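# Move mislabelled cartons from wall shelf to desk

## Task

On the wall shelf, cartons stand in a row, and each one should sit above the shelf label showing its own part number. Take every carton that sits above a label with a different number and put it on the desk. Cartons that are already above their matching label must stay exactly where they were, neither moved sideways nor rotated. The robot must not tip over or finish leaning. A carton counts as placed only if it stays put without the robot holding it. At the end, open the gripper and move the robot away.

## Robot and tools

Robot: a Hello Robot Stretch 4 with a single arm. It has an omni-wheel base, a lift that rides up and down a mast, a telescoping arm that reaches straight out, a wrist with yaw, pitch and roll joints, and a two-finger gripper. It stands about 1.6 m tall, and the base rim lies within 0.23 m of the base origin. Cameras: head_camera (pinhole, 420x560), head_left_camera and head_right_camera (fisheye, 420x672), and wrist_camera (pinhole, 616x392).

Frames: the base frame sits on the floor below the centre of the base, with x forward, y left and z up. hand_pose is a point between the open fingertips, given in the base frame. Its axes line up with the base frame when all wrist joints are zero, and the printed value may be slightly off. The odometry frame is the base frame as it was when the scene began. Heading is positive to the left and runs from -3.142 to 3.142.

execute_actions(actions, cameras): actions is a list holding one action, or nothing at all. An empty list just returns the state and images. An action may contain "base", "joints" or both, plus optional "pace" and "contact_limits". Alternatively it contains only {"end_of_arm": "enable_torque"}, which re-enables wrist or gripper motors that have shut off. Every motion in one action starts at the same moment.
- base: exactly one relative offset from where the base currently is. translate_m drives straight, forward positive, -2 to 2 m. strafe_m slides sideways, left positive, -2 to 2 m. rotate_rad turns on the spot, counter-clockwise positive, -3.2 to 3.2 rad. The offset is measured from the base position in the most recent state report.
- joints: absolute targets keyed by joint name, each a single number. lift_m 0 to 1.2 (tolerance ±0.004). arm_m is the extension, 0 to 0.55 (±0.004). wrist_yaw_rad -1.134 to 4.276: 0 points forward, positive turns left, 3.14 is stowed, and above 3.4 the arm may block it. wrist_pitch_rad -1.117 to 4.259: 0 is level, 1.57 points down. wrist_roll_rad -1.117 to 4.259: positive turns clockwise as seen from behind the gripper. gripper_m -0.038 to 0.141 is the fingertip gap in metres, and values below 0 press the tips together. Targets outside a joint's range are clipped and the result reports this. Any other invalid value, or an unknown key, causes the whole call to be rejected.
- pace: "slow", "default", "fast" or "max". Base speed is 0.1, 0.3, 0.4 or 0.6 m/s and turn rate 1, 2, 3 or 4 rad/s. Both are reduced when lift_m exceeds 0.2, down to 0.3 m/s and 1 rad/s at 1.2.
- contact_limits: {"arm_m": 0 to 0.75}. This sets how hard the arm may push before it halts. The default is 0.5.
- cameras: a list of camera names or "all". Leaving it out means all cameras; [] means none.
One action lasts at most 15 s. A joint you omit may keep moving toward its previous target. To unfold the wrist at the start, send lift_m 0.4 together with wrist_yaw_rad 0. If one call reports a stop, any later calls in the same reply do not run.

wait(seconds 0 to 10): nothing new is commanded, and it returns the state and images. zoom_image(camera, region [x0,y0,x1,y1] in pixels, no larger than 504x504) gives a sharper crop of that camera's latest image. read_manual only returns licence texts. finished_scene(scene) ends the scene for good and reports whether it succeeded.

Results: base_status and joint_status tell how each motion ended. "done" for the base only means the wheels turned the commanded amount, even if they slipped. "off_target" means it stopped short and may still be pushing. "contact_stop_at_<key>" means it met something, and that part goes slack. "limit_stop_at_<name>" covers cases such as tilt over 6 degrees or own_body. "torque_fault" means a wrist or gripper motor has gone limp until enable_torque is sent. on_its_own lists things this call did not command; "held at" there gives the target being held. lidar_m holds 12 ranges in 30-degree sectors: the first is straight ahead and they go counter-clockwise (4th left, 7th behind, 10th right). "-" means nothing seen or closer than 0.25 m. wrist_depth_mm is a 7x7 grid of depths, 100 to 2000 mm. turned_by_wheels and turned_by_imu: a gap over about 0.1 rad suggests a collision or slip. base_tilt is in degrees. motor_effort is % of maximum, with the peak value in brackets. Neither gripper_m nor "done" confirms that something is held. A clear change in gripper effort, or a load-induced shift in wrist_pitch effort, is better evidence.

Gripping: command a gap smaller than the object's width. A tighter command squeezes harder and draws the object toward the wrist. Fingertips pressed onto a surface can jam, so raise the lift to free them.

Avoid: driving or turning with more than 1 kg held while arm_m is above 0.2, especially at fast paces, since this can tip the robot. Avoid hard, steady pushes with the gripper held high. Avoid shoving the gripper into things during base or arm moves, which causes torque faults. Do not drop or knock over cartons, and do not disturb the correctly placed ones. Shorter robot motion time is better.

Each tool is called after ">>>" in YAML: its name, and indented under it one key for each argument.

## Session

>>> execute_actions:
  actions: []

Scene clock: 0.00 s.
base_odometry: x=+0.000 y=+0.000 heading=+0.000 (m, m, rad; odometry frame)
turned_by_wheels: +0.000 (rad since the last result)
turned_by_imu: +0.000 (rad since the last result)
base_tilt: forward=-0.6 right=+0.0 (deg)
lidar_m: 1.75 1.75 1.85 1.52 1.52 2.19 1.95 1.93 2.16 1.81 1.81 2.01
base_status: not commanded
joint_positions: lift_m=+0.295 arm_m=+0.000 wrist_yaw_rad=+3.184 wrist_pitch_rad=+0.022 wrist_roll_rad=+0.014 gripper_m=+0.057
joint_status: not commanded
motor_effort: lift_m=+20 arm_m=-1 wrist_yaw_rad=+0 wrist_pitch_rad=-6 wrist_roll_rad=-1 gripper_m=-3 wheel_0=+0 wheel_1=+0 wheel_2=+1 (%)
hand_pose: x=-0.1211 y=+0.0752 z=+0.4665 quat_wxyz=(-0.021, -0.011, +0.007, +1.000) (m; base frame)
wrist_depth_mm: - 144 - - - - 1756 / - 141 171 - - - 1808 / - 112 141 - - - 1808 / - 119 152 - - - 1863 / 141 140 - - - - 1808 / 205 - 1661 1863 198 1537 1397 / 205 1336 1182 145 1205 991 1042
pictures: head_camera, head_left_camera, head_right_camera, wrist_camera
Images, in order (width x height): head_camera 420x560, head_left_camera 420x672, head_right_camera 420x672, wrist_camera 616x392.

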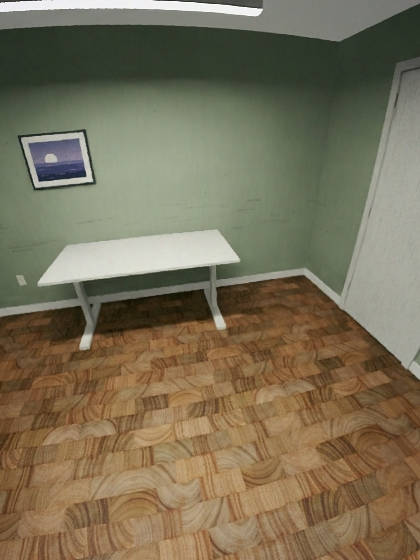

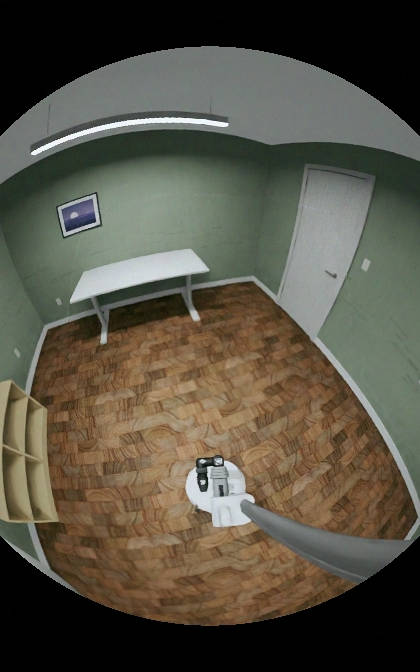

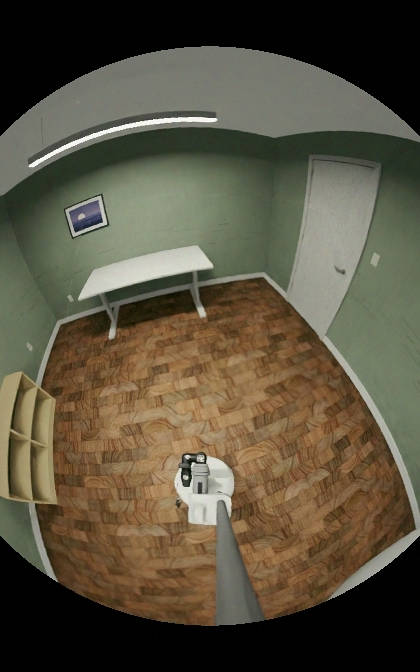

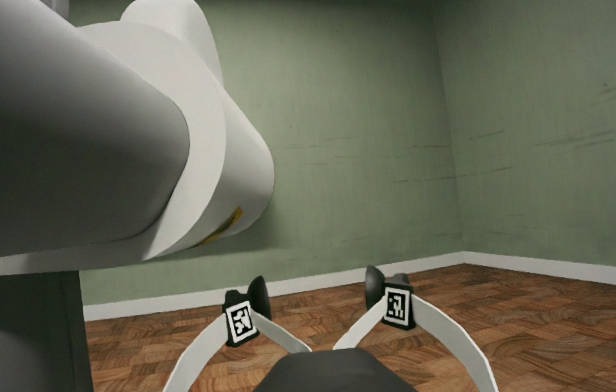

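>>> execute_actions:
  actions:
    - {"base": {"rotate_rad": -2.86}, "joints": {"lift_m": 0.4, "wrist_yaw_rad": 0, "gripper_m": 0.128}, "pace": "max"}
  cameras: ["head_camera", "wrist_camera"]

Scene clock: 5.63 s.
base_odometry: x=+0.000 y=+0.000 heading=-2.860 (m, m, rad; odometry frame)
turned_by_wheels: -2.860 (rad since the last result)
turned_by_imu: -2.840 (rad since the last result)
base_tilt: forward=-0.6 right=+0.0 (deg)
lidar_m: 1.93 1.99 1.86 1.79 1.85 1.86 1.79 1.83 1.61 1.51 1.98 2.31
base_status: done
joint_positions: lift_m=+0.400 arm_m=+0.000 wrist_yaw_rad=+0.001 wrist_pitch_rad=+0.022 wrist_roll_rad=+0.014 gripper_m=+0.128
joint_status: all done
motor_effort: lift_m=+21(28) arm_m=-1(1) wrist_yaw_rad=+0(11) wrist_pitch_rad=-6(7) wrist_roll_rad=-1(1) gripper_m=-2(3) wheel_0=+1(4) wheel_1=+0(12) wheel_2=+1(9) (%)
hand_pose: x=+0.4593 y=-0.0873 z=+0.5718 quat_wxyz=(+1.000, +0.007, +0.011, +0.000) (m; base frame)
wrist_depth_mm: 1863 1921 - - - - - / 1921 1921 1921 - - - - / 1921 1921 1863 - - - - / 1863 1863 1661 1863 - - - / 1863 1921 1863 1863 - - - / 1863 1863 223 1921 1756 1537 1661 / 1708 1499 1499 145 1366 1255 1182
pictures: head_camera, wrist_camera
Images, in order (width x height): head_camera 420x560, wrist_camera 616x392.

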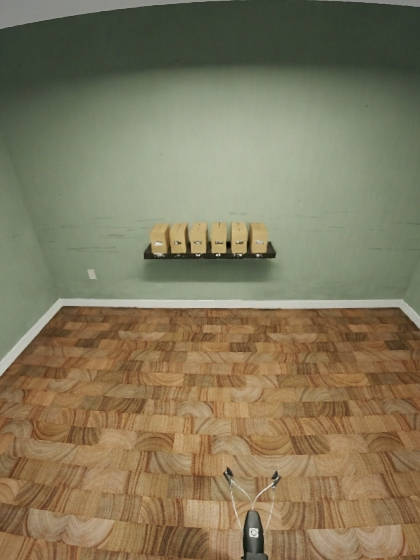

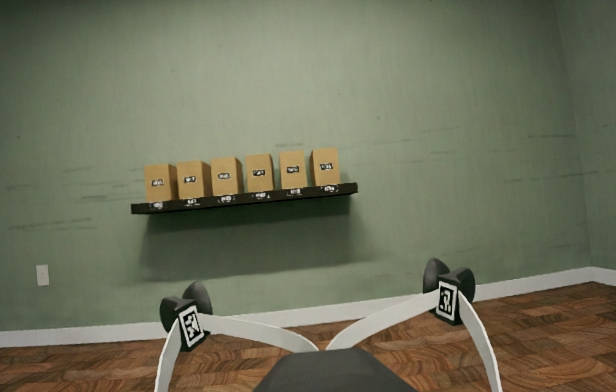

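>>> execute_actions:
  actions:
    - {"base": {"translate_m": 1.05}, "joints": {"lift_m": 0.55, "wrist_yaw_rad": 0.25}, "pace": "max"}
  cameras: ["head_camera", "wrist_camera"]

Scene clock: 13.00 s.
base_odometry: x=-1.009 y=-0.292 heading=-2.860 (m, m, rad; odometry frame)
turned_by_wheels: +0.000 (rad since the last result)
turned_by_imu: -0.004 (rad since the last result)
base_tilt: forward=-0.8 right=+0.0 (deg)
lidar_m: 0.87 0.90 1.56 1.77 1.88 2.55 3.64 2.24 1.75 1.88 1.72 0.92
base_status: done
joint_positions: lift_m=+0.550 arm_m=+0.000 wrist_yaw_rad=+0.250 wrist_pitch_rad=+0.022 wrist_roll_rad=+0.014 gripper_m=+0.128
joint_status: all done
motor_effort: lift_m=+22(24) arm_m=-1(1) wrist_yaw_rad=+0(11) wrist_pitch_rad=-5(6) wrist_roll_rad=-1(1) gripper_m=+0(0) wheel_0=-1(11) wheel_1=-1(6) wheel_2=-2(13) (%)
hand_pose: x=+0.4719 y=-0.0134 z=+0.7218 quat_wxyz=(+0.992, +0.006, +0.012, +0.124) (m; base frame)
wrist_depth_mm: 1078 1042 960 931 866 842 809 / 1078 1025 976 931 878 831 809 / 1098 1008 960 904 647 615 798 / 1060 741 715 676 640 603 809 / 798 723 699 668 634 820 798 / 1060 991 224 917 854 820 809 / 1078 1025 931 145 854 831 788
pictures: head_camera, wrist_camera
Images, in order (width x height): head_camera 420x560, wrist_camera 616x392.

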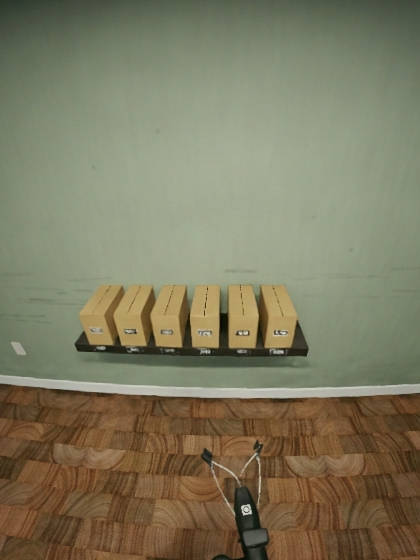

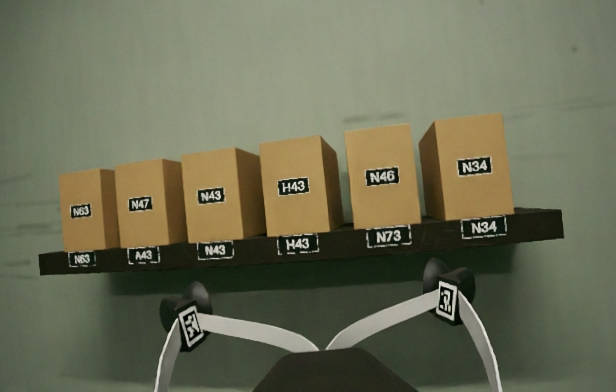

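>>> zoom_image:
  camera: "wrist_camera"
  region: [40, 160, 330, 280]

>>> zoom_image:
  camera: "wrist_camera"
  region: [250, 130, 540, 260]

Region (40, 160, 330, 280) of wrist_camera's 616x392 image, scaled by 1.738; it fills the top 209 rows of this view, and the rest is white.

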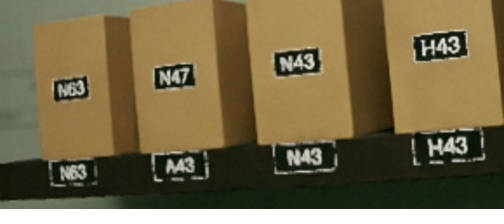

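Region (250, 130, 540, 260) of wrist_camera's 616x392 image, scaled by 1.738; it fills the top 226 rows of this view, and the rest is white.

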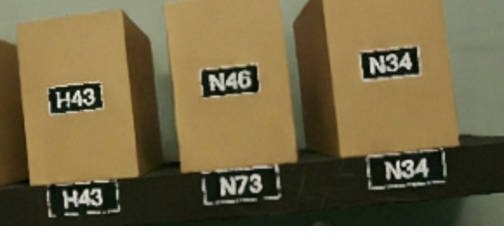

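>>> execute_actions:
  actions:
    - {"base": {"translate_m": 0.35}, "joints": {"lift_m": 1.1, "wrist_yaw_rad": 0, "wrist_pitch_rad": 1.65, "arm_m": 0.1}, "pace": "fast"}
  cameras: ["head_camera", "wrist_camera"]

Scene clock: 42.90 s.
base_odometry: x=-1.345 y=-0.389 heading=-2.860 (m, m, rad; odometry frame)
turned_by_wheels: +0.000 (rad since the last result)
turned_by_imu: -0.003 (rad since the last result)
base_tilt: forward=-0.8 right=+0.0 (deg)
lidar_m: 0.51 0.56 0.73 1.81 1.88 2.54 3.60 2.25 1.95 1.86 1.18 0.55
base_status: done
joint_positions: lift_m=+1.100 arm_m=+0.099 wrist_yaw_rad=+0.000 wrist_pitch_rad=+1.650 wrist_roll_rad=+0.014 gripper_m=+0.128
joint_status: all done
motor_effort: lift_m=+22(18) arm_m=+4(6) wrist_yaw_rad=+2(9) wrist_pitch_rad=+0(4) wrist_roll_rad=-1(2) gripper_m=+0(1) wheel_0=-1(6) wheel_1=-1(7) wheel_2=-1(9) (%)
hand_pose: x=+0.2474 y=-0.0874 z=+0.9904 quat_wxyz=(+0.679, +0.005, +0.734, -0.005) (m; base frame)
wrist_depth_mm: 430 430 466 1098 1182 1182 1160 / 1098 1160 1182 1182 1182 1205 1205 / 1182 1182 1182 1182 1160 1182 1205 / 1205 1182 1182 1205 1205 1229 1182 / 1182 1182 1182 1008 1205 1182 1182 / 1182 1205 224 991 1205 1182 1160 / 1205 1205 1205 145 1205 1205 1229
pictures: head_camera, wrist_camera
Images, in order (width x height): head_camera 420x560, wrist_camera 616x392.

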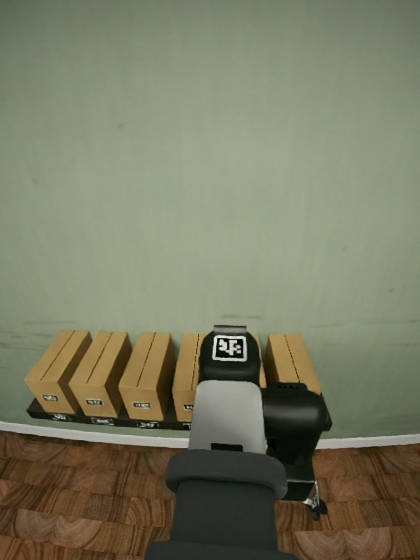

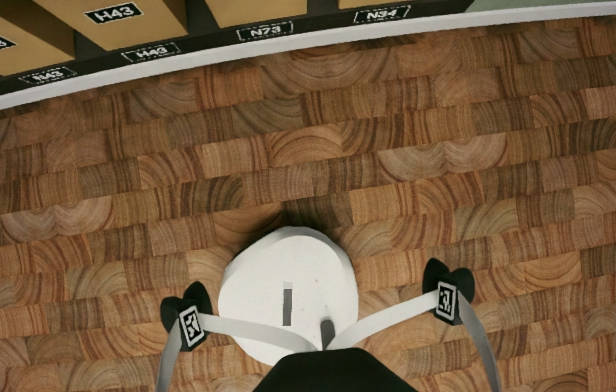

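>>> execute_actions:
  actions:
    - {"base": {"rotate_rad": 0.055}, "joints": {"arm_m": 0.5}, "contact_limits": {"arm_m": 0.15}, "pace": "fast"}
  cameras: ["wrist_camera"]

Scene clock: 49.80 s.
base_odometry: x=-1.345 y=-0.389 heading=-2.805 (m, m, rad; odometry frame)
turned_by_wheels: +0.055 (rad since the last result)
turned_by_imu: +0.053 (rad since the last result)
base_tilt: forward=-0.6 right=+0.1 (deg)
lidar_m: 0.52 0.56 0.76 1.84 1.90 2.68 4.07 2.13 1.92 1.87 1.11 0.56
base_status: done
joint_positions: lift_m=+1.100 arm_m=+0.499 wrist_yaw_rad=+0.000 wrist_pitch_rad=+1.650 wrist_roll_rad=+0.014 gripper_m=+0.128
joint_status: all done
motor_effort: lift_m=+23(22) arm_m=+4(4) wrist_yaw_rad=-1(0) wrist_pitch_rad=+1(1) wrist_roll_rad=-1(1) gripper_m=-1(0) wheel_0=+0(6) wheel_1=-1(4) wheel_2=+0(6) (%)
contact_limits: arm_m 0.15
hand_pose: x=+0.6474 y=-0.0874 z=+0.9904 quat_wxyz=(+0.679, +0.005, +0.734, -0.005) (m; base frame)
wrist_depth_mm: 154 160 173 185 195 204 - / 208 229 254 281 293 294 297 / 293 293 298 294 301 293 449 / 294 294 322 294 317 296 296 / 315 296 307 293 298 297 297 / 314 296 223 296 297 298 296 / 325 298 307 145 1205 298 1229
pictures: wrist_camera
Images, in order (width x height): wrist_camera 616x392.

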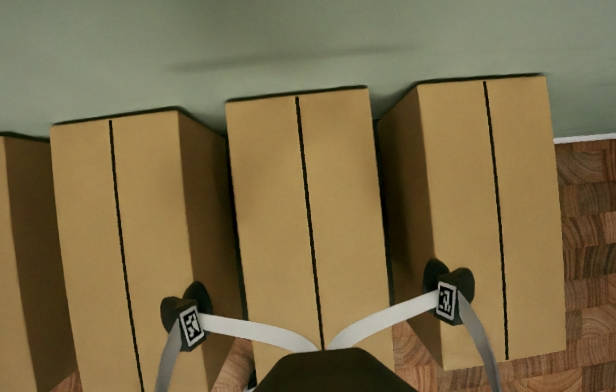

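>>> execute_actions:
  actions:
    - {"joints": {"arm_m": 0.515, "lift_m": 1.05}, "contact_limits": {"arm_m": 0.15}}
  cameras: ["wrist_camera"]

>>> zoom_image:
  camera: "wrist_camera"
  region: [145, 260, 255, 350]

>>> zoom_image:
  camera: "wrist_camera"
  region: [385, 240, 495, 330]

Scene clock: 57.37 s.
base_odometry: x=-1.345 y=-0.389 heading=-2.805 (m, m, rad; odometry frame)
turned_by_wheels: +0.000 (rad since the last result)
turned_by_imu: -0.002 (rad since the last result)
base_tilt: forward=-0.5 right=-0.1 (deg)
lidar_m: 0.53 0.56 0.75 1.82 1.91 2.70 4.08 2.13 1.92 1.87 1.11 0.56
base_status: not commanded
joint_positions: lift_m=+1.050 arm_m=+0.514 wrist_yaw_rad=+0.000 wrist_pitch_rad=+1.650 wrist_roll_rad=+0.014 gripper_m=+0.128
joint_status: all done
motor_effort: lift_m=+16(20) arm_m=+5(5) wrist_yaw_rad=-1(0) wrist_pitch_rad=+1(1) wrist_roll_rad=+0(1) gripper_m=-1(1) wheel_0=+0(0) wheel_1=-1(1) wheel_2=+0(0) (%)
contact_limits: arm_m 0.15
hand_pose: x=+0.6623 y=-0.0874 z=+0.9409 quat_wxyz=(+0.679, +0.005, +0.734, -0.005) (m; base frame)
wrist_depth_mm: 126 131 142 152 159 166 - / 169 188 209 229 244 244 245 / 245 245 245 244 271 246 246 / 246 246 248 246 282 247 248 / 247 246 274 246 247 248 247 / 247 247 222 249 247 248 248 / 248 248 273 145 283 249 -
pictures: wrist_camera
Images, in order (width x height): wrist_camera 616x392.

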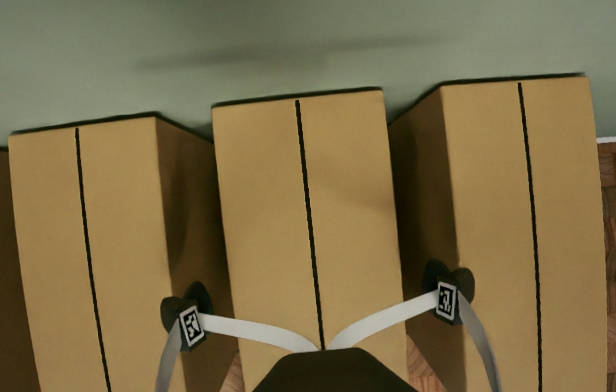

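Region (145, 260, 255, 350) of wrist_camera's 616x392 image, scaled by 4.582; it fills the top 412 rows of this view, and the rest is white.

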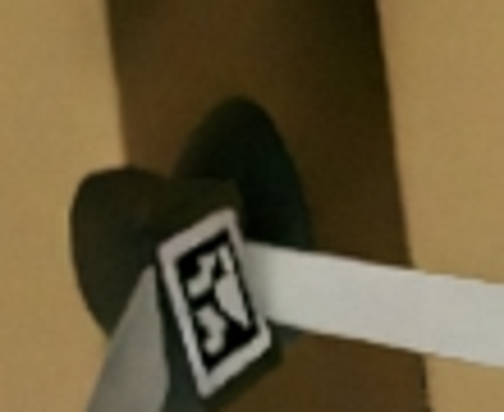

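Region (385, 240, 495, 330) of wrist_camera's 616x392 image, scaled by 4.582; it fills the top 412 rows of this view, and the rest is white.

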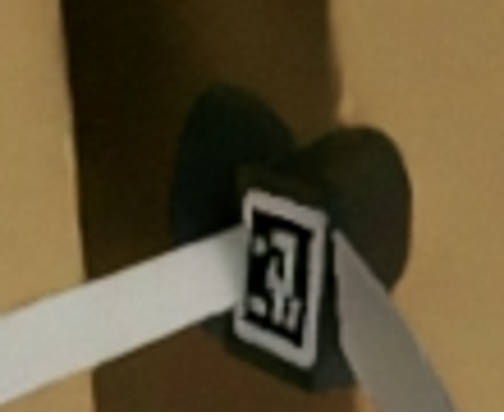

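>>> execute_actions:
  actions:
    - {"joints": {"lift_m": 1.032}, "pace": "slow"}
  cameras: ["wrist_camera"]

>>> zoom_image:
  camera: "wrist_camera"
  region: [145, 260, 255, 350]

>>> zoom_image:
  camera: "wrist_camera"
  region: [385, 240, 495, 330]

Scene clock: 70.70 s.
base_odometry: x=-1.345 y=-0.389 heading=-2.805 (m, m, rad; odometry frame)
turned_by_wheels: +0.000 (rad since the last result)
turned_by_imu: -0.002 (rad since the last result)
base_tilt: forward=-0.7 right=-0.1 (deg)
lidar_m: 0.51 0.56 0.74 1.84 1.91 2.69 4.06 2.14 1.93 1.87 1.11 0.55
base_status: not commanded
joint_positions: lift_m=+1.032 arm_m=+0.514 wrist_yaw_rad=+0.000 wrist_pitch_rad=+1.650 wrist_roll_rad=+0.014 gripper_m=+0.128
joint_status: all done
motor_effort: lift_m=+16(16) arm_m=+5(5) wrist_yaw_rad=-1(0) wrist_pitch_rad=+1(0) wrist_roll_rad=+0(1) gripper_m=-1(1) wheel_0=+0(0) wheel_1=-1(0) wheel_2=+0(0) (%)
hand_pose: x=+0.6623 y=-0.0874 z=+0.9229 quat_wxyz=(+0.679, +0.005, +0.734, -0.005) (m; base frame)
wrist_depth_mm: 126 131 142 151 159 165 - / 170 187 209 225 227 226 228 / 227 227 228 228 265 228 228 / 228 228 228 227 229 229 229 / 228 229 230 229 230 230 229 / 229 230 224 229 230 230 229 / 230 230 260 145 230 231 -
pictures: wrist_camera
Images, in order (width x height): wrist_camera 616x392.

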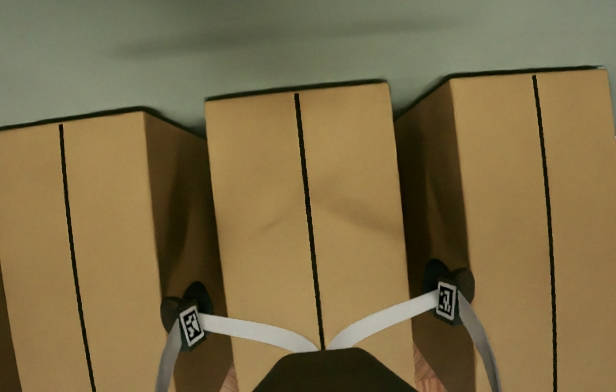

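Region (145, 260, 255, 350) of wrist_camera's 616x392 image, scaled by 4.582; it fills the top 412 rows of this view, and the rest is white.

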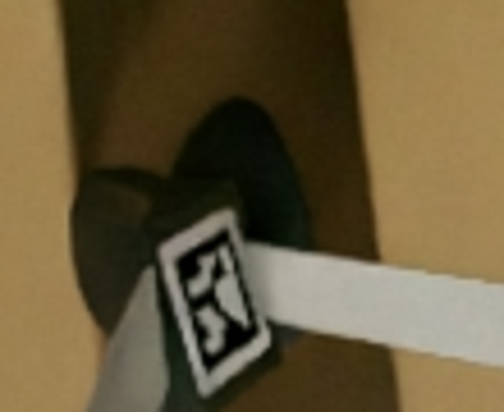

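Region (385, 240, 495, 330) of wrist_camera's 616x392 image, scaled by 4.582; it fills the top 412 rows of this view, and the rest is white.

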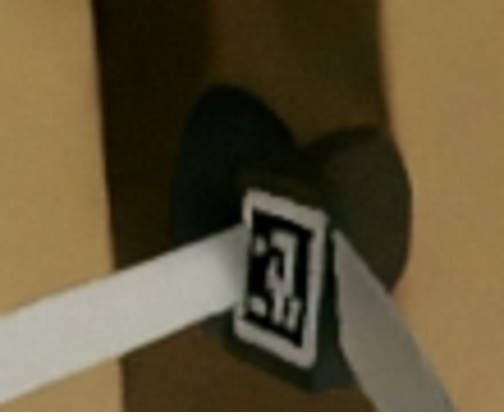

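>>> execute_actions:
  actions:
    - {"joints": {"lift_m": 1.0, "gripper_m": 0.1255}, "pace": "slow"}
  cameras: ["wrist_camera"]

Scene clock: 79.03 s.
base_odometry: x=-1.345 y=-0.389 heading=-2.805 (m, m, rad; odometry frame)
turned_by_wheels: +0.000 (rad since the last result)
turned_by_imu: -0.002 (rad since the last result)
base_tilt: forward=-0.6 right=-0.1 (deg)
lidar_m: 0.52 0.55 0.77 1.82 1.90 2.70 4.08 2.12 1.94 1.86 1.10 0.58
base_status: not commanded
joint_positions: lift_m=+1.000 arm_m=+0.514 wrist_yaw_rad=+0.000 wrist_pitch_rad=+1.650 wrist_roll_rad=+0.014 gripper_m=+0.126
joint_status: all done
motor_effort: lift_m=+15(15) arm_m=+5(5) wrist_yaw_rad=-1(0) wrist_pitch_rad=+0(1) wrist_roll_rad=-1(2) gripper_m=-1(3) wheel_0=+0(0) wheel_1=-1(1) wheel_2=-1(0) (%)
hand_pose: x=+0.6623 y=-0.0874 z=+0.8909 quat_wxyz=(+0.679, +0.005, +0.734, -0.005) (m; base frame)
wrist_depth_mm: 125 130 142 151 160 166 - / 170 187 195 195 196 196 196 / 196 208 196 196 196 196 196 / 196 203 196 196 196 200 196 / 197 198 196 196 197 205 198 / 197 198 198 197 198 198 198 / 198 198 198 144 198 200 -
pictures: wrist_camera
Images, in order (width x height): wrist_camera 616x392.

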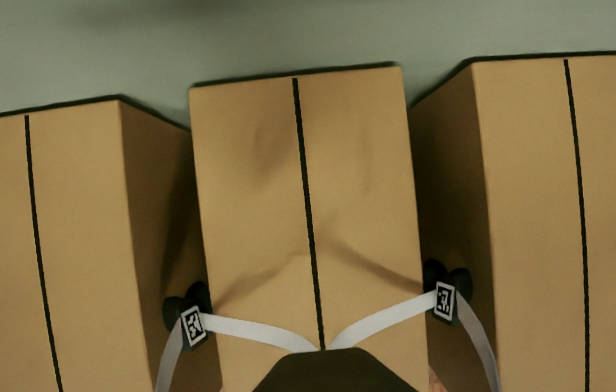

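>>> execute_actions:
  actions:
    - {"joints": {"gripper_m": 0.07}}
  cameras: ["wrist_camera"]

>>> execute_actions:
  actions:
    - {"joints": {"lift_m": 1.05}, "pace": "fast"}
  cameras: ["wrist_camera"]

Scene clock: 85.67 s.
base_odometry: x=-1.345 y=-0.389 heading=-2.805 (m, m, rad; odometry frame)
turned_by_wheels: +0.000 (rad since the last result)
turned_by_imu: -0.002 (rad since the last result)
base_tilt: forward=-0.7 right=-0.1 (deg)
lidar_m: 0.52 0.54 0.77 1.85 1.91 2.67 4.09 2.13 1.94 1.87 1.10 0.57
base_status: not commanded
joint_positions: lift_m=+1.000 arm_m=+0.514 wrist_yaw_rad=+0.000 wrist_pitch_rad=+1.650 wrist_roll_rad=+0.014 gripper_m=+0.070
joint_status: all done
motor_effort: lift_m=+16(16) arm_m=+5(5) wrist_yaw_rad=-1(1) wrist_pitch_rad=+1(1) wrist_roll_rad=-1(1) gripper_m=-18(24) wheel_0=+0(0) wheel_1=-1(0) wheel_2=+0(1) (%)
hand_pose: x=+0.6623 y=-0.0874 z=+0.8909 quat_wxyz=(+0.679, +0.005, +0.734, -0.005) (m; base frame)
wrist_depth_mm: 126 131 141 152 160 166 - / 170 188 181 181 181 195 194 / 196 208 182 181 182 195 195 / 196 204 182 182 181 201 196 / 196 197 182 182 183 207 196 / 197 197 183 182 183 185 198 / 197 198 183 183 183 217 -
pictures: wrist_camera
Images, in order (width x height): wrist_camera 616x392.

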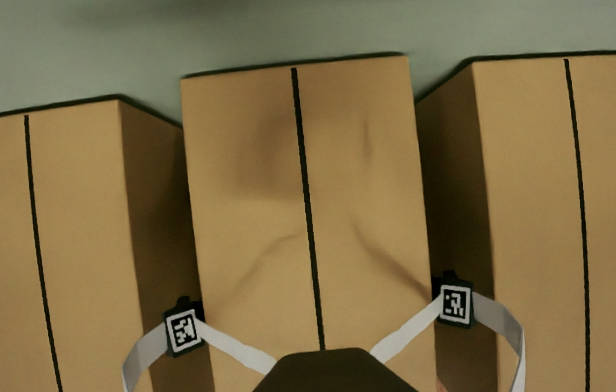

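Scene clock: 86.60 s.
base_odometry: x=-1.345 y=-0.389 heading=-2.805 (m, m, rad; odometry frame)
turned_by_wheels: +0.000 (rad since the last result)
turned_by_imu: +0.000 (rad since the last result)
base_tilt: forward=-0.7 right=+0.1 (deg)
lidar_m: 0.52 0.57 0.77 1.83 1.93 2.66 4.09 2.13 1.94 1.86 1.10 0.56
base_status: not commanded
joint_positions: lift_m=+1.050 arm_m=+0.514 wrist_yaw_rad=+0.000 wrist_pitch_rad=+1.650 wrist_roll_rad=+0.014 gripper_m=+0.070
joint_status: all done
motor_effort: lift_m=+23(25) arm_m=+5(5) wrist_yaw_rad=+0(1) wrist_pitch_rad=+1(1) wrist_roll_rad=-1(1) gripper_m=-22(21) wheel_0=+0(0) wheel_1=-1(0) wheel_2=-1(0) (%)
hand_pose: x=+0.6623 y=-0.0874 z=+0.9404 quat_wxyz=(+0.679, +0.005, +0.734, -0.005) (m; base frame)
wrist_depth_mm: 126 131 142 152 160 165 - / 170 187 181 181 181 244 243 / 245 244 180 181 182 245 245 / 244 244 181 181 182 245 245 / 245 247 182 182 182 246 247 / 246 247 183 182 182 186 248 / 248 247 183 183 182 249 -
pictures: wrist_camera
Images, in order (width x height): wrist_camera 616x392.

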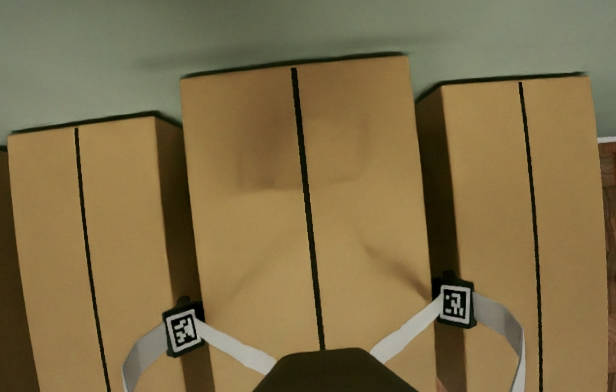

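>>> execute_actions:
  actions:
    - {"joints": {"arm_m": 0.1}, "pace": "fast"}
  cameras: []

>>> execute_actions:
  actions:
    - {"base": {"rotate_rad": -3.1}, "joints": {"lift_m": 0.55}, "pace": "max"}
  cameras: ["head_camera"]

Scene clock: 92.90 s.
base_odometry: x=-1.345 y=-0.389 heading=-2.805 (m, m, rad; odometry frame)
turned_by_wheels: +0.000 (rad since the last result)
turned_by_imu: -0.002 (rad since the last result)
base_tilt: forward=-0.7 right=-0.1 (deg)
lidar_m: 0.31 0.57 0.78 1.82 1.89 2.65 4.06 2.12 1.95 1.85 1.10 0.33
base_status: not commanded
joint_positions: lift_m=+1.050 arm_m=+0.101 wrist_yaw_rad=+0.000 wrist_pitch_rad=+1.650 wrist_roll_rad=+0.014 gripper_m=+0.070
joint_status: all done
motor_effort: lift_m=+22(22) arm_m=-5(5) wrist_yaw_rad=+2(1) wrist_pitch_rad=+0(1) wrist_roll_rad=+0(1) gripper_m=-20(20) wheel_0=+0(0) wheel_1=-1(1) wheel_2=-1(1) (%)
hand_pose: x=+0.2488 y=-0.0874 z=+0.9404 quat_wxyz=(+0.678, +0.005, +0.735, -0.005) (m; base frame)
wrist_depth_mm: 421 433 741 1078 1098 1118 1160 / 1098 1138 180 181 181 1138 1138 / 1160 1182 181 181 181 1160 1138 / 1118 1182 182 182 182 1160 1160 / 1160 1138 182 182 183 1182 1138 / 1160 1118 183 183 182 185 1138 / 1138 1160 183 183 183 1138 1118
pictures: none
No camera images: the call's "cameras" was empty. Leave "cameras" out to get every camera's image.

Scene clock: 96.33 s.
base_odometry: x=-1.345 y=-0.389 heading=+0.378 (m, m, rad; odometry frame)
turned_by_wheels: -3.100 (rad since the last result)
turned_by_imu: -3.078 (rad since the last result)
base_tilt: forward=-0.7 right=-0.1 (deg)
lidar_m: 3.16 2.02 1.89 1.85 1.08 0.55 0.52 0.55 0.80 1.85 1.93 0.35
base_status: done
joint_positions: lift_m=+0.550 arm_m=+0.101 wrist_yaw_rad=+0.000 wrist_pitch_rad=+1.650 wrist_roll_rad=+0.014 gripper_m=+0.070
joint_status: all done
motor_effort: lift_m=+18(21) arm_m=-5(5) wrist_yaw_rad=-2(1) wrist_pitch_rad=+1(1) wrist_roll_rad=-1(1) gripper_m=-21(20) wheel_0=+0(3) wheel_1=-1(6) wheel_2=+0(6) (%)
hand_pose: x=+0.2489 y=-0.0874 z=+0.4407 quat_wxyz=(+0.679, +0.005, +0.734, -0.005) (m; base frame)
wrist_depth_mm: 647 654 647 654 647 654 654 / 654 654 181 181 181 661 654 / 661 654 181 182 181 654 654 / 654 661 182 182 181 668 661 / 661 654 182 182 182 654 661 / 654 661 183 183 182 185 668 / 661 455 183 182 183 668 661
pictures: head_camera
Images, in order (width x height): head_camera 420x560.

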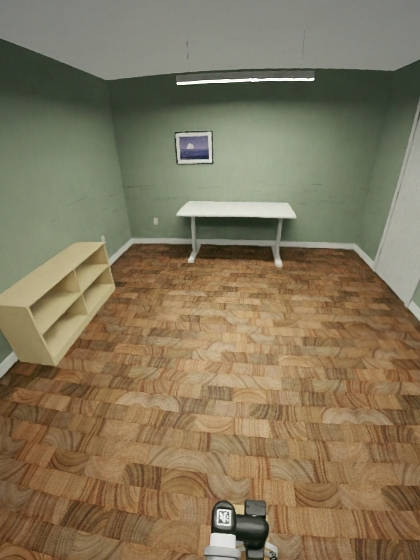

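>>> execute_actions:
  actions:
    - {"base": {"translate_m": 2.0}, "pace": "max"}
  cameras: ["head_camera"]

Scene clock: 108.17 s.
base_odometry: x=+0.514 y=+0.349 heading=+0.378 (m, m, rad; odometry frame)
turned_by_wheels: +0.000 (rad since the last result)
turned_by_imu: -0.006 (rad since the last result)
base_tilt: forward=-0.7 right=+0.0 (deg)
lidar_m: 1.14 1.22 1.45 1.39 1.45 2.67 2.79 2.65 1.98 1.91 2.00 0.34
base_status: done
joint_positions: lift_m=+0.550 arm_m=+0.101 wrist_yaw_rad=+0.000 wrist_pitch_rad=+1.650 wrist_roll_rad=+0.014 gripper_m=+0.070
joint_status: not commanded
motor_effort: lift_m=+18(18) arm_m=-4(5) wrist_yaw_rad=+1(1) wrist_pitch_rad=+1(1) wrist_roll_rad=-1(1) gripper_m=-20(19) wheel_0=+0(10) wheel_1=+0(6) wheel_2=-1(12) (%)
hand_pose: x=+0.2489 y=-0.0874 z=+0.4407 quat_wxyz=(+0.679, +0.005, +0.734, -0.005) (m; base frame)
wrist_depth_mm: 654 647 647 654 654 647 647 / 647 654 181 180 181 654 640 / 654 654 181 181 181 661 654 / 654 661 181 182 182 654 668 / 654 668 182 182 181 654 661 / 661 661 183 182 182 185 668 / 661 459 183 183 183 668 668
pictures: head_camera
Images, in order (width x height): head_camera 420x560.

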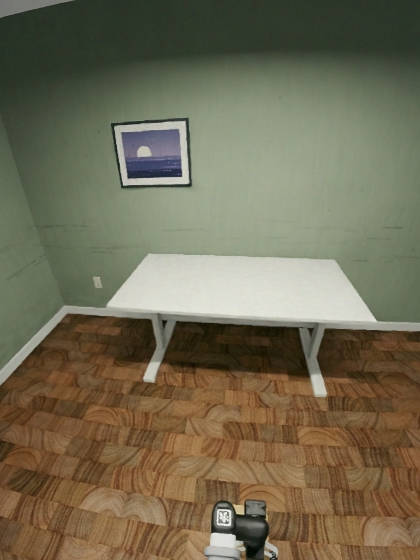

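>>> execute_actions:
  actions:
    - {"base": {"translate_m": 0.68}, "joints": {"lift_m": 1.06}, "pace": "max"}
  cameras: ["wrist_camera"]

Scene clock: 116.23 s.
base_odometry: x=+1.146 y=+0.599 heading=+0.378 (m, m, rad; odometry frame)
turned_by_wheels: +0.000 (rad since the last result)
turned_by_imu: -0.004 (rad since the last result)
base_tilt: forward=-0.7 right=+0.0 (deg)
lidar_m: 0.29 0.50 0.72 1.42 1.48 2.60 3.53 2.68 2.02 1.91 0.67 0.34
base_status: done
joint_positions: lift_m=+1.060 arm_m=+0.101 wrist_yaw_rad=+0.000 wrist_pitch_rad=+1.650 wrist_roll_rad=+0.014 gripper_m=+0.070
joint_status: all done
motor_effort: lift_m=+22(29) arm_m=-4(4) wrist_yaw_rad=+1(0) wrist_pitch_rad=+1(1) wrist_roll_rad=-1(1) gripper_m=-21(22) wheel_0=-1(8) wheel_1=+0(5) wheel_2=-1(13) (%)
hand_pose: x=+0.2489 y=-0.0874 z=+0.9504 quat_wxyz=(+0.679, +0.005, +0.734, -0.005) (m; base frame)
wrist_depth_mm: 449 445 449 439 449 452 452 / 449 466 181 180 180 1160 1118 / 1160 1182 181 181 181 1182 1138 / 1182 1160 182 181 181 1182 1138 / 1160 1160 181 182 182 1138 1138 / 1160 1160 183 183 182 185 1182 / 1182 1182 182 183 184 1182 1160
pictures: wrist_camera
Images, in order (width x height): wrist_camera 616x392.

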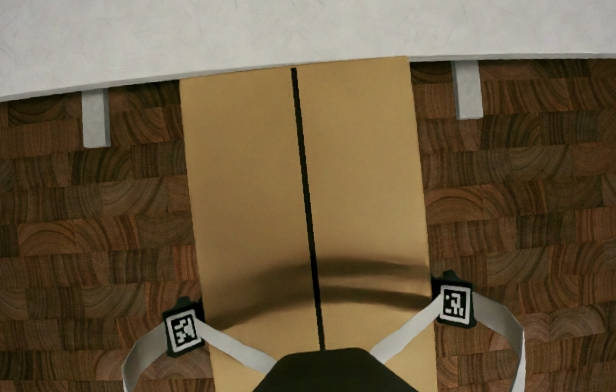

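>>> execute_actions:
  actions:
    - {"joints": {"arm_m": 0.53, "lift_m": 1.0}, "pace": "fast", "contact_limits": {"arm_m": 0.2}}
  cameras: ["wrist_camera"]

Scene clock: 123.57 s.
base_odometry: x=+1.146 y=+0.599 heading=+0.378 (m, m, rad; odometry frame)
turned_by_wheels: +0.000 (rad since the last result)
turned_by_imu: -0.002 (rad since the last result)
base_tilt: forward=-0.5 right=+0.1 (deg)
lidar_m: 0.46 0.50 0.71 1.41 1.46 2.62 3.51 2.66 2.01 1.90 0.65 0.49
base_status: not commanded
joint_positions: lift_m=+1.000 arm_m=+0.529 wrist_yaw_rad=+0.000 wrist_pitch_rad=+1.650 wrist_roll_rad=+0.014 gripper_m=+0.070
joint_status: all done
motor_effort: lift_m=+17(20) arm_m=+4(6) wrist_yaw_rad=-1(1) wrist_pitch_rad=+1(2) wrist_roll_rad=-1(0) gripper_m=-19(21) wheel_0=-1(1) wheel_1=-1(1) wheel_2=-1(1) (%)
contact_limits: arm_m 0.2
hand_pose: x=+0.6774 y=-0.0874 z=+0.8908 quat_wxyz=(+0.679, +0.005, +0.734, -0.005) (m; base frame)
wrist_depth_mm: 387 384 387 389 389 387 389 / 387 389 181 181 181 389 392 / 392 389 181 181 181 389 394 / 392 389 182 182 182 392 392 / 397 392 182 182 182 394 394 / 392 394 182 183 182 185 394 / 397 394 183 183 182 397 394
pictures: wrist_camera
Images, in order (width x height): wrist_camera 616x392.

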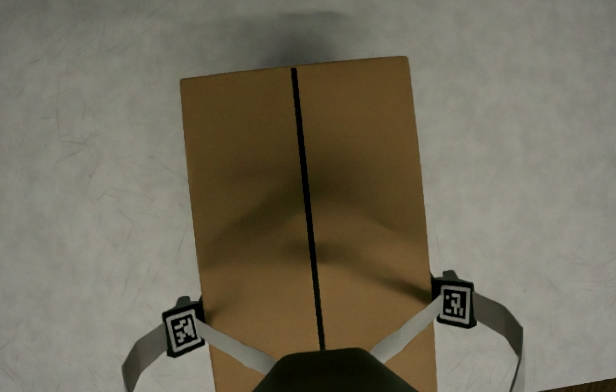

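>>> execute_actions:
  actions:
    - {"joints": {"lift_m": 0.978}}
  cameras: []

>>> execute_actions:
  actions:
    - {"joints": {"gripper_m": 0.135}}
  cameras: ["wrist_camera"]

>>> execute_actions:
  actions:
    - {"joints": {"lift_m": 1.05, "arm_m": 0.05}, "pace": "max"}
  cameras: ["head_camera"]

Scene clock: 133.37 s.
base_odometry: x=+1.146 y=+0.599 heading=+0.378 (m, m, rad; odometry frame)
turned_by_wheels: +0.000 (rad since the last result)
turned_by_imu: -0.002 (rad since the last result)
base_tilt: forward=-0.7 right=-0.1 (deg)
lidar_m: 0.46 0.48 0.74 1.41 1.46 2.60 3.53 2.68 2.01 1.92 0.66 0.50
base_status: not commanded
joint_positions: lift_m=+0.978 arm_m=+0.529 wrist_yaw_rad=+0.000 wrist_pitch_rad=+1.650 wrist_roll_rad=+0.014 gripper_m=+0.070
joint_status: all done
motor_effort: lift_m=+16(17) arm_m=+4(5) wrist_yaw_rad=-1(1) wrist_pitch_rad=+2(1) wrist_roll_rad=-2(2) gripper_m=-19(21) wheel_0=+0(1) wheel_1=+0(1) wheel_2=-1(1) (%)
hand_pose: x=+0.6774 y=-0.0874 z=+0.8689 quat_wxyz=(+0.679, +0.005, +0.734, -0.005) (m; base frame)
wrist_depth_mm: 366 364 366 366 368 364 366 / 364 364 180 181 180 366 368 / 368 366 180 181 181 370 368 / 366 370 182 181 182 368 370 / 368 368 183 182 182 373 370 / 373 370 183 182 183 186 373 / 373 373 183 183 183 375 373
pictures: none
No camera images: the call's "cameras" was empty. Leave "cameras" out to get every camera's image.

Scene clock: 135.00 s.
base_odometry: x=+1.146 y=+0.599 heading=+0.378 (m, m, rad; odometry frame)
turned_by_wheels: +0.000 (rad since the last result)
turned_by_imu: -0.001 (rad since the last result)
base_tilt: forward=-0.7 right=+0.0 (deg)
lidar_m: 0.47 0.50 0.72 1.41 1.46 2.63 3.53 2.68 2.02 1.92 0.64 0.50
base_status: not commanded
joint_positions: lift_m=+0.978 arm_m=+0.529 wrist_yaw_rad=+0.000 wrist_pitch_rad=+1.650 wrist_roll_rad=+0.014 gripper_m=+0.135
joint_status: all done
motor_effort: lift_m=+16(16) arm_m=+4(4) wrist_yaw_rad=-2(1) wrist_pitch_rad=+0(1) wrist_roll_rad=-1(1) gripper_m=-2(23) wheel_0=-1(0) wheel_1=+0(1) wheel_2=-2(1) (%)
hand_pose: x=+0.6772 y=-0.0874 z=+0.8689 quat_wxyz=(+0.678, +0.005, +0.735, -0.005) (m; base frame)
wrist_depth_mm: 364 366 366 366 368 366 366 / 366 366 190 190 368 368 366 / 368 366 190 191 190 370 368 / 368 368 191 191 191 368 370 / 373 370 193 191 192 373 373 / 370 373 191 192 192 373 370 / 373 373 193 147 193 377 373
pictures: wrist_camera
Images, in order (width x height): wrist_camera 616x392.

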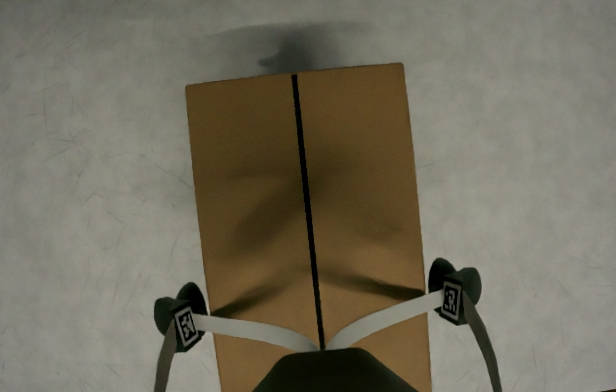

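Scene clock: 136.93 s.
base_odometry: x=+1.146 y=+0.599 heading=+0.378 (m, m, rad; odometry frame)
turned_by_wheels: +0.000 (rad since the last result)
turned_by_imu: -0.001 (rad since the last result)
base_tilt: forward=-0.7 right=+0.0 (deg)
lidar_m: 0.47 0.50 0.73 1.42 1.46 2.61 3.53 2.68 2.03 1.90 0.68 0.48
base_status: not commanded
joint_positions: lift_m=+1.050 arm_m=+0.051 wrist_yaw_rad=+0.000 wrist_pitch_rad=+1.650 wrist_roll_rad=+0.014 gripper_m=+0.135
joint_status: all done
motor_effort: lift_m=+22(27) arm_m=-5(5) wrist_yaw_rad=+1(1) wrist_pitch_rad=-1(1) wrist_roll_rad=-1(0) gripper_m=+1(1) wheel_0=+0(0) wheel_1=+0(1) wheel_2=-1(1) (%)
hand_pose: x=+0.1988 y=-0.0874 z=+0.9404 quat_wxyz=(+0.678, +0.005, +0.735, -0.005) (m; base frame)
wrist_depth_mm: 433 436 452 1138 1138 1118 1138 / 1138 1160 1138 1138 1138 1118 1138 / 1118 1160 1118 1160 1160 1160 1160 / 1160 1118 1138 1118 1138 1118 1160 / 1160 1138 1138 931 1160 1138 1138 / 1138 1160 960 946 1160 1160 1182 / 1182 1160 1160 147 1160 1138 1160
pictures: head_camera
Images, in order (width x height): head_camera 420x560.

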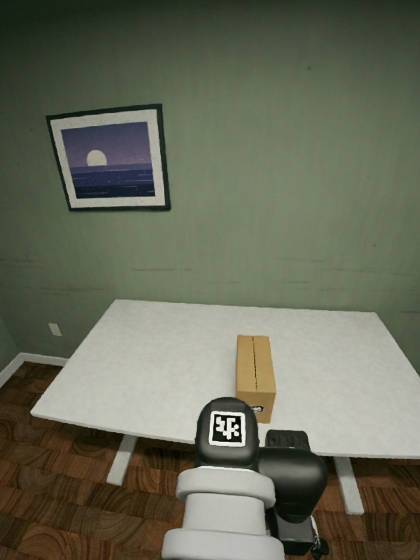

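>>> execute_actions:
  actions:
    - {"base": {"rotate_rad": -2.945}, "joints": {"lift_m": 0.42, "gripper_m": 0.128}, "pace": "max"}
  cameras: []

>>> execute_actions:
  actions:
    - {"base": {"translate_m": 2.0}, "joints": {"wrist_pitch_rad": 0.05, "lift_m": 0.5, "arm_m": 0.2}, "pace": "max"}
  cameras: ["head_camera", "wrist_camera"]

Scene clock: 148.07 s.
base_odometry: x=+1.146 y=+0.599 heading=-2.568 (m, m, rad; odometry frame)
turned_by_wheels: -2.945 (rad since the last result)
turned_by_imu: -2.926 (rad since the last result)
base_tilt: forward=-0.7 right=+0.0 (deg)
lidar_m: 3.21 2.33 1.88 1.92 0.58 0.47 0.48 0.54 1.82 1.41 1.57 3.22
base_status: done
joint_positions: lift_m=+0.420 arm_m=+0.051 wrist_yaw_rad=+0.000 wrist_pitch_rad=+1.650 wrist_roll_rad=+0.014 gripper_m=+0.128
joint_status: all done
motor_effort: lift_m=+17(22) arm_m=-4(5) wrist_yaw_rad=+0(1) wrist_pitch_rad=+1(1) wrist_roll_rad=-1(1) gripper_m=-1(0) wheel_0=+0(10) wheel_1=-1(6) wheel_2=+0(5) (%)
hand_pose: x=+0.1989 y=-0.0874 z=+0.3108 quat_wxyz=(+0.679, +0.005, +0.734, -0.005) (m; base frame)
wrist_depth_mm: 521 521 521 530 525 525 530 / 521 525 525 525 530 525 525 / 535 530 535 525 530 539 530 / 530 530 530 530 539 535 535 / 530 535 530 500 530 535 539 / 535 535 223 322 349 535 530 / 535 324 320 145 332 530 535
pictures: none
No camera images: the call's "cameras" was empty. Leave "cameras" out to get every camera's image.

Scene clock: 153.40 s.
base_odometry: x=-0.533 y=-0.487 heading=-2.568 (m, m, rad; odometry frame)
turned_by_wheels: +0.000 (rad since the last result)
turned_by_imu: -0.005 (rad since the last result)
base_tilt: forward=-0.7 right=+0.0 (deg)
lidar_m: 1.25 1.71 1.50 1.48 1.72 2.44 3.21 2.21 1.88 2.20 1.84 1.25
base_status: done
joint_positions: lift_m=+0.500 arm_m=+0.199 wrist_yaw_rad=+0.000 wrist_pitch_rad=+0.052 wrist_roll_rad=+0.014 gripper_m=+0.128
joint_status: all done
motor_effort: lift_m=+21(25) arm_m=+4(4) wrist_yaw_rad=-1(2) wrist_pitch_rad=-7(13) wrist_roll_rad=-1(0) gripper_m=-2(3) wheel_0=-1(5) wheel_1=-1(6) wheel_2=-1(13) (%)
hand_pose: x=+0.6582 y=-0.0874 z=+0.6630 quat_wxyz=(+1.000, +0.007, +0.026, +0.000) (m; base frame)
wrist_depth_mm: 1281 1182 1118 1098 1060 991 946 / 1229 1205 1138 1078 1042 976 946 / 1255 1205 1138 831 809 778 904 / 1281 1182 1138 854 809 768 960 / 1281 1229 1160 1098 1042 991 960 / 1281 1205 223 1098 1060 976 946 / 1281 1205 1160 145 1042 991 960
pictures: head_camera, wrist_camera
Images, in order (width x height): head_camera 420x560, wrist_camera 616x392.

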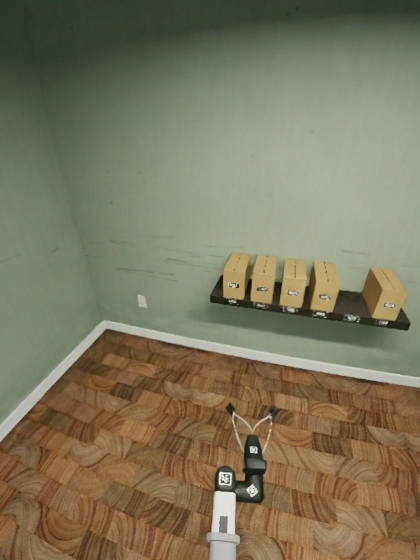

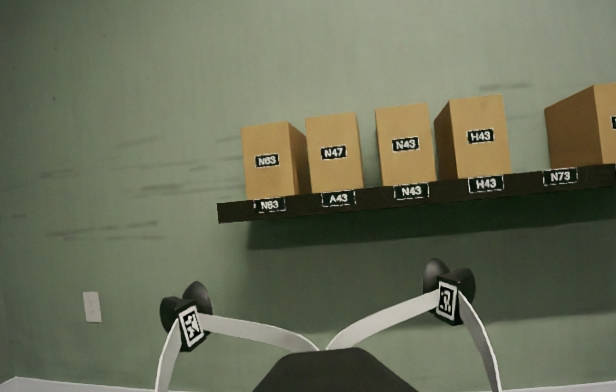

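>>> zoom_image:
  camera: "wrist_camera"
  region: [235, 130, 375, 220]

Region (235, 130, 375, 220) of wrist_camera's 616x392 image, scaled by 3.600; it fills the top 324 rows of this view, and the rest is white.

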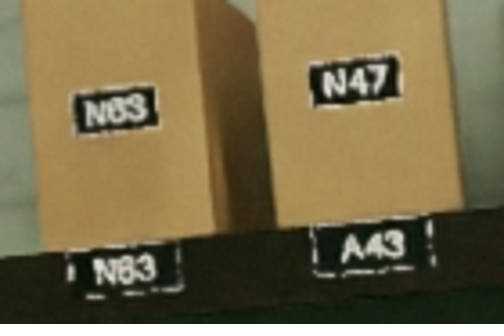

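>>> execute_actions:
  actions:
    - {"base": {"translate_m": 0.76}, "joints": {"wrist_pitch_rad": 1.1, "lift_m": 1.09, "arm_m": 0.0}, "pace": "max"}
  cameras: ["head_camera", "wrist_camera"]

Scene clock: 171.47 s.
base_odometry: x=-1.171 y=-0.900 heading=-2.568 (m, m, rad; odometry frame)
turned_by_wheels: +0.000 (rad since the last result)
turned_by_imu: -0.004 (rad since the last result)
base_tilt: forward=-0.8 right=+0.0 (deg)
lidar_m: 0.49 0.87 1.38 1.36 1.52 2.51 3.53 2.42 2.34 1.72 0.63 0.52
base_status: done
joint_positions: lift_m=+1.090 arm_m=+0.001 wrist_yaw_rad=+0.000 wrist_pitch_rad=+1.101 wrist_roll_rad=+0.014 gripper_m=+0.128
joint_status: all done
motor_effort: lift_m=+21(27) arm_m=-4(6) wrist_yaw_rad=+0(2) wrist_pitch_rad=-2(4) wrist_roll_rad=-1(1) gripper_m=-1(0) wheel_0=-2(6) wheel_1=-2(6) wheel_2=+1(13) (%)
hand_pose: x=+0.3023 y=-0.0874 z=+1.0108 quat_wxyz=(+0.852, +0.006, +0.523, -0.004) (m; base frame)
wrist_depth_mm: 621 597 549 521 512 496 504 / 732 723 473 477 459 445 462 / 917 866 439 436 424 410 413 / 1205 1182 585 564 535 488 492 / 1366 1308 1255 1255 1229 1205 1182 / 1229 1229 223 1205 1138 1138 1160 / 1160 1118 1118 145 1078 1078 1078
pictures: head_camera, wrist_camera
Images, in order (width x height): head_camera 420x560, wrist_camera 616x392.

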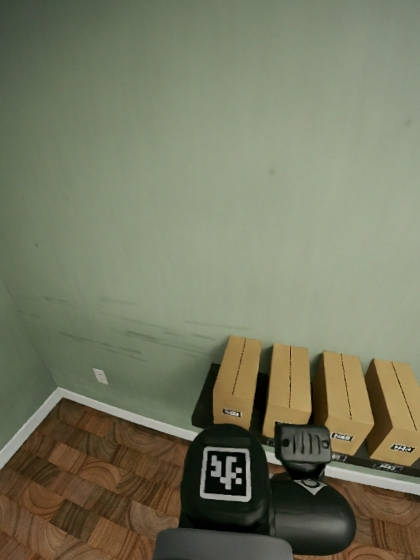

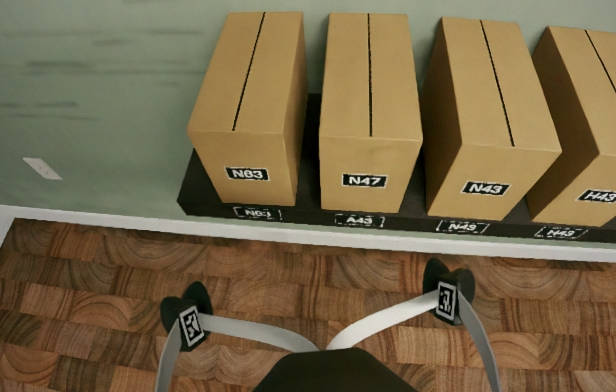

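>>> zoom_image:
  camera: "wrist_camera"
  region: [200, 155, 310, 230]

>>> zoom_image:
  camera: "head_camera"
  region: [200, 390, 270, 440]

Region (200, 155, 310, 230) of wrist_camera's 616x392 image, scaled by 4.582; it fills the top 344 rows of this view, and the rest is white.

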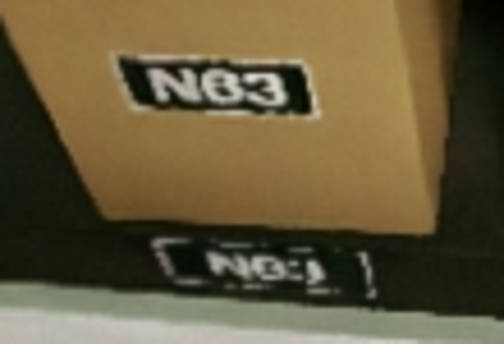

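Region (200, 390, 270, 440) of head_camera's 420x560 image, scaled by 7.200, with more detail than that image has; it fills the top 360 rows of this view, and the rest is white.

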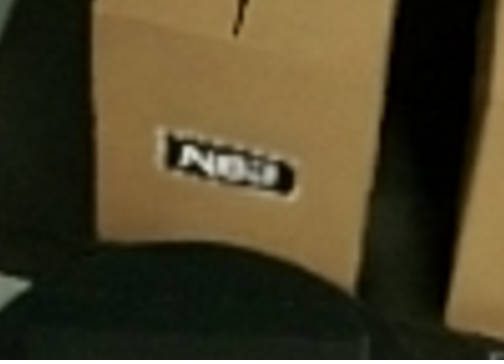

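>>> execute_actions:
  actions:
    - {"base": {"rotate_rad": -0.2}, "joints": {"wrist_pitch_rad": 1.65, "arm_m": 0.48}, "contact_limits": {"arm_m": 0.15}, "pace": "fast"}
  cameras: ["wrist_camera"]

Scene clock: 183.57 s.
base_odometry: x=-1.171 y=-0.900 heading=-2.768 (m, m, rad; odometry frame)
turned_by_wheels: -0.200 (rad since the last result)
turned_by_imu: -0.200 (rad since the last result)
base_tilt: forward=-0.8 right=+0.0 (deg)
lidar_m: 0.49 0.52 1.10 1.35 1.40 1.99 4.13 2.80 2.33 2.38 0.75 0.53
base_status: done
joint_positions: lift_m=+1.090 arm_m=+0.479 wrist_yaw_rad=+0.000 wrist_pitch_rad=+1.650 wrist_roll_rad=+0.014 gripper_m=+0.128
joint_status: all done
motor_effort: lift_m=+21(21) arm_m=+5(5) wrist_yaw_rad=+0(1) wrist_pitch_rad=+1(5) wrist_roll_rad=-1(1) gripper_m=+1(1) wheel_0=+2(5) wheel_1=+2(4) wheel_2=+0(4) (%)
contact_limits: arm_m 0.15
hand_pose: x=+0.6274 y=-0.0874 z=+0.9805 quat_wxyz=(+0.679, +0.005, +0.734, -0.005) (m; base frame)
wrist_depth_mm: 148 154 168 180 191 198 - / 200 221 248 272 283 283 298 / 285 285 283 285 330 285 327 / 285 286 286 285 351 286 286 / 286 287 286 287 325 286 289 / 287 287 223 287 289 287 290 / 287 289 289 145 330 287 1205
pictures: wrist_camera
Images, in order (width x height): wrist_camera 616x392.

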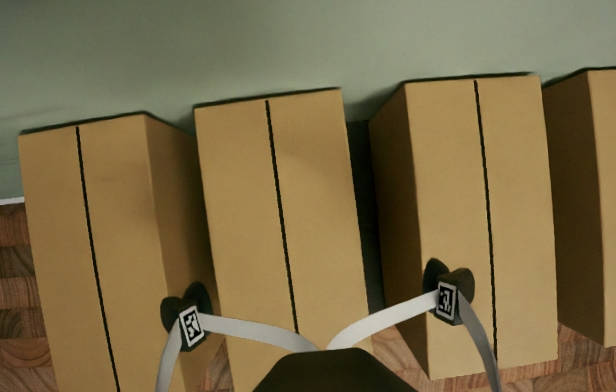

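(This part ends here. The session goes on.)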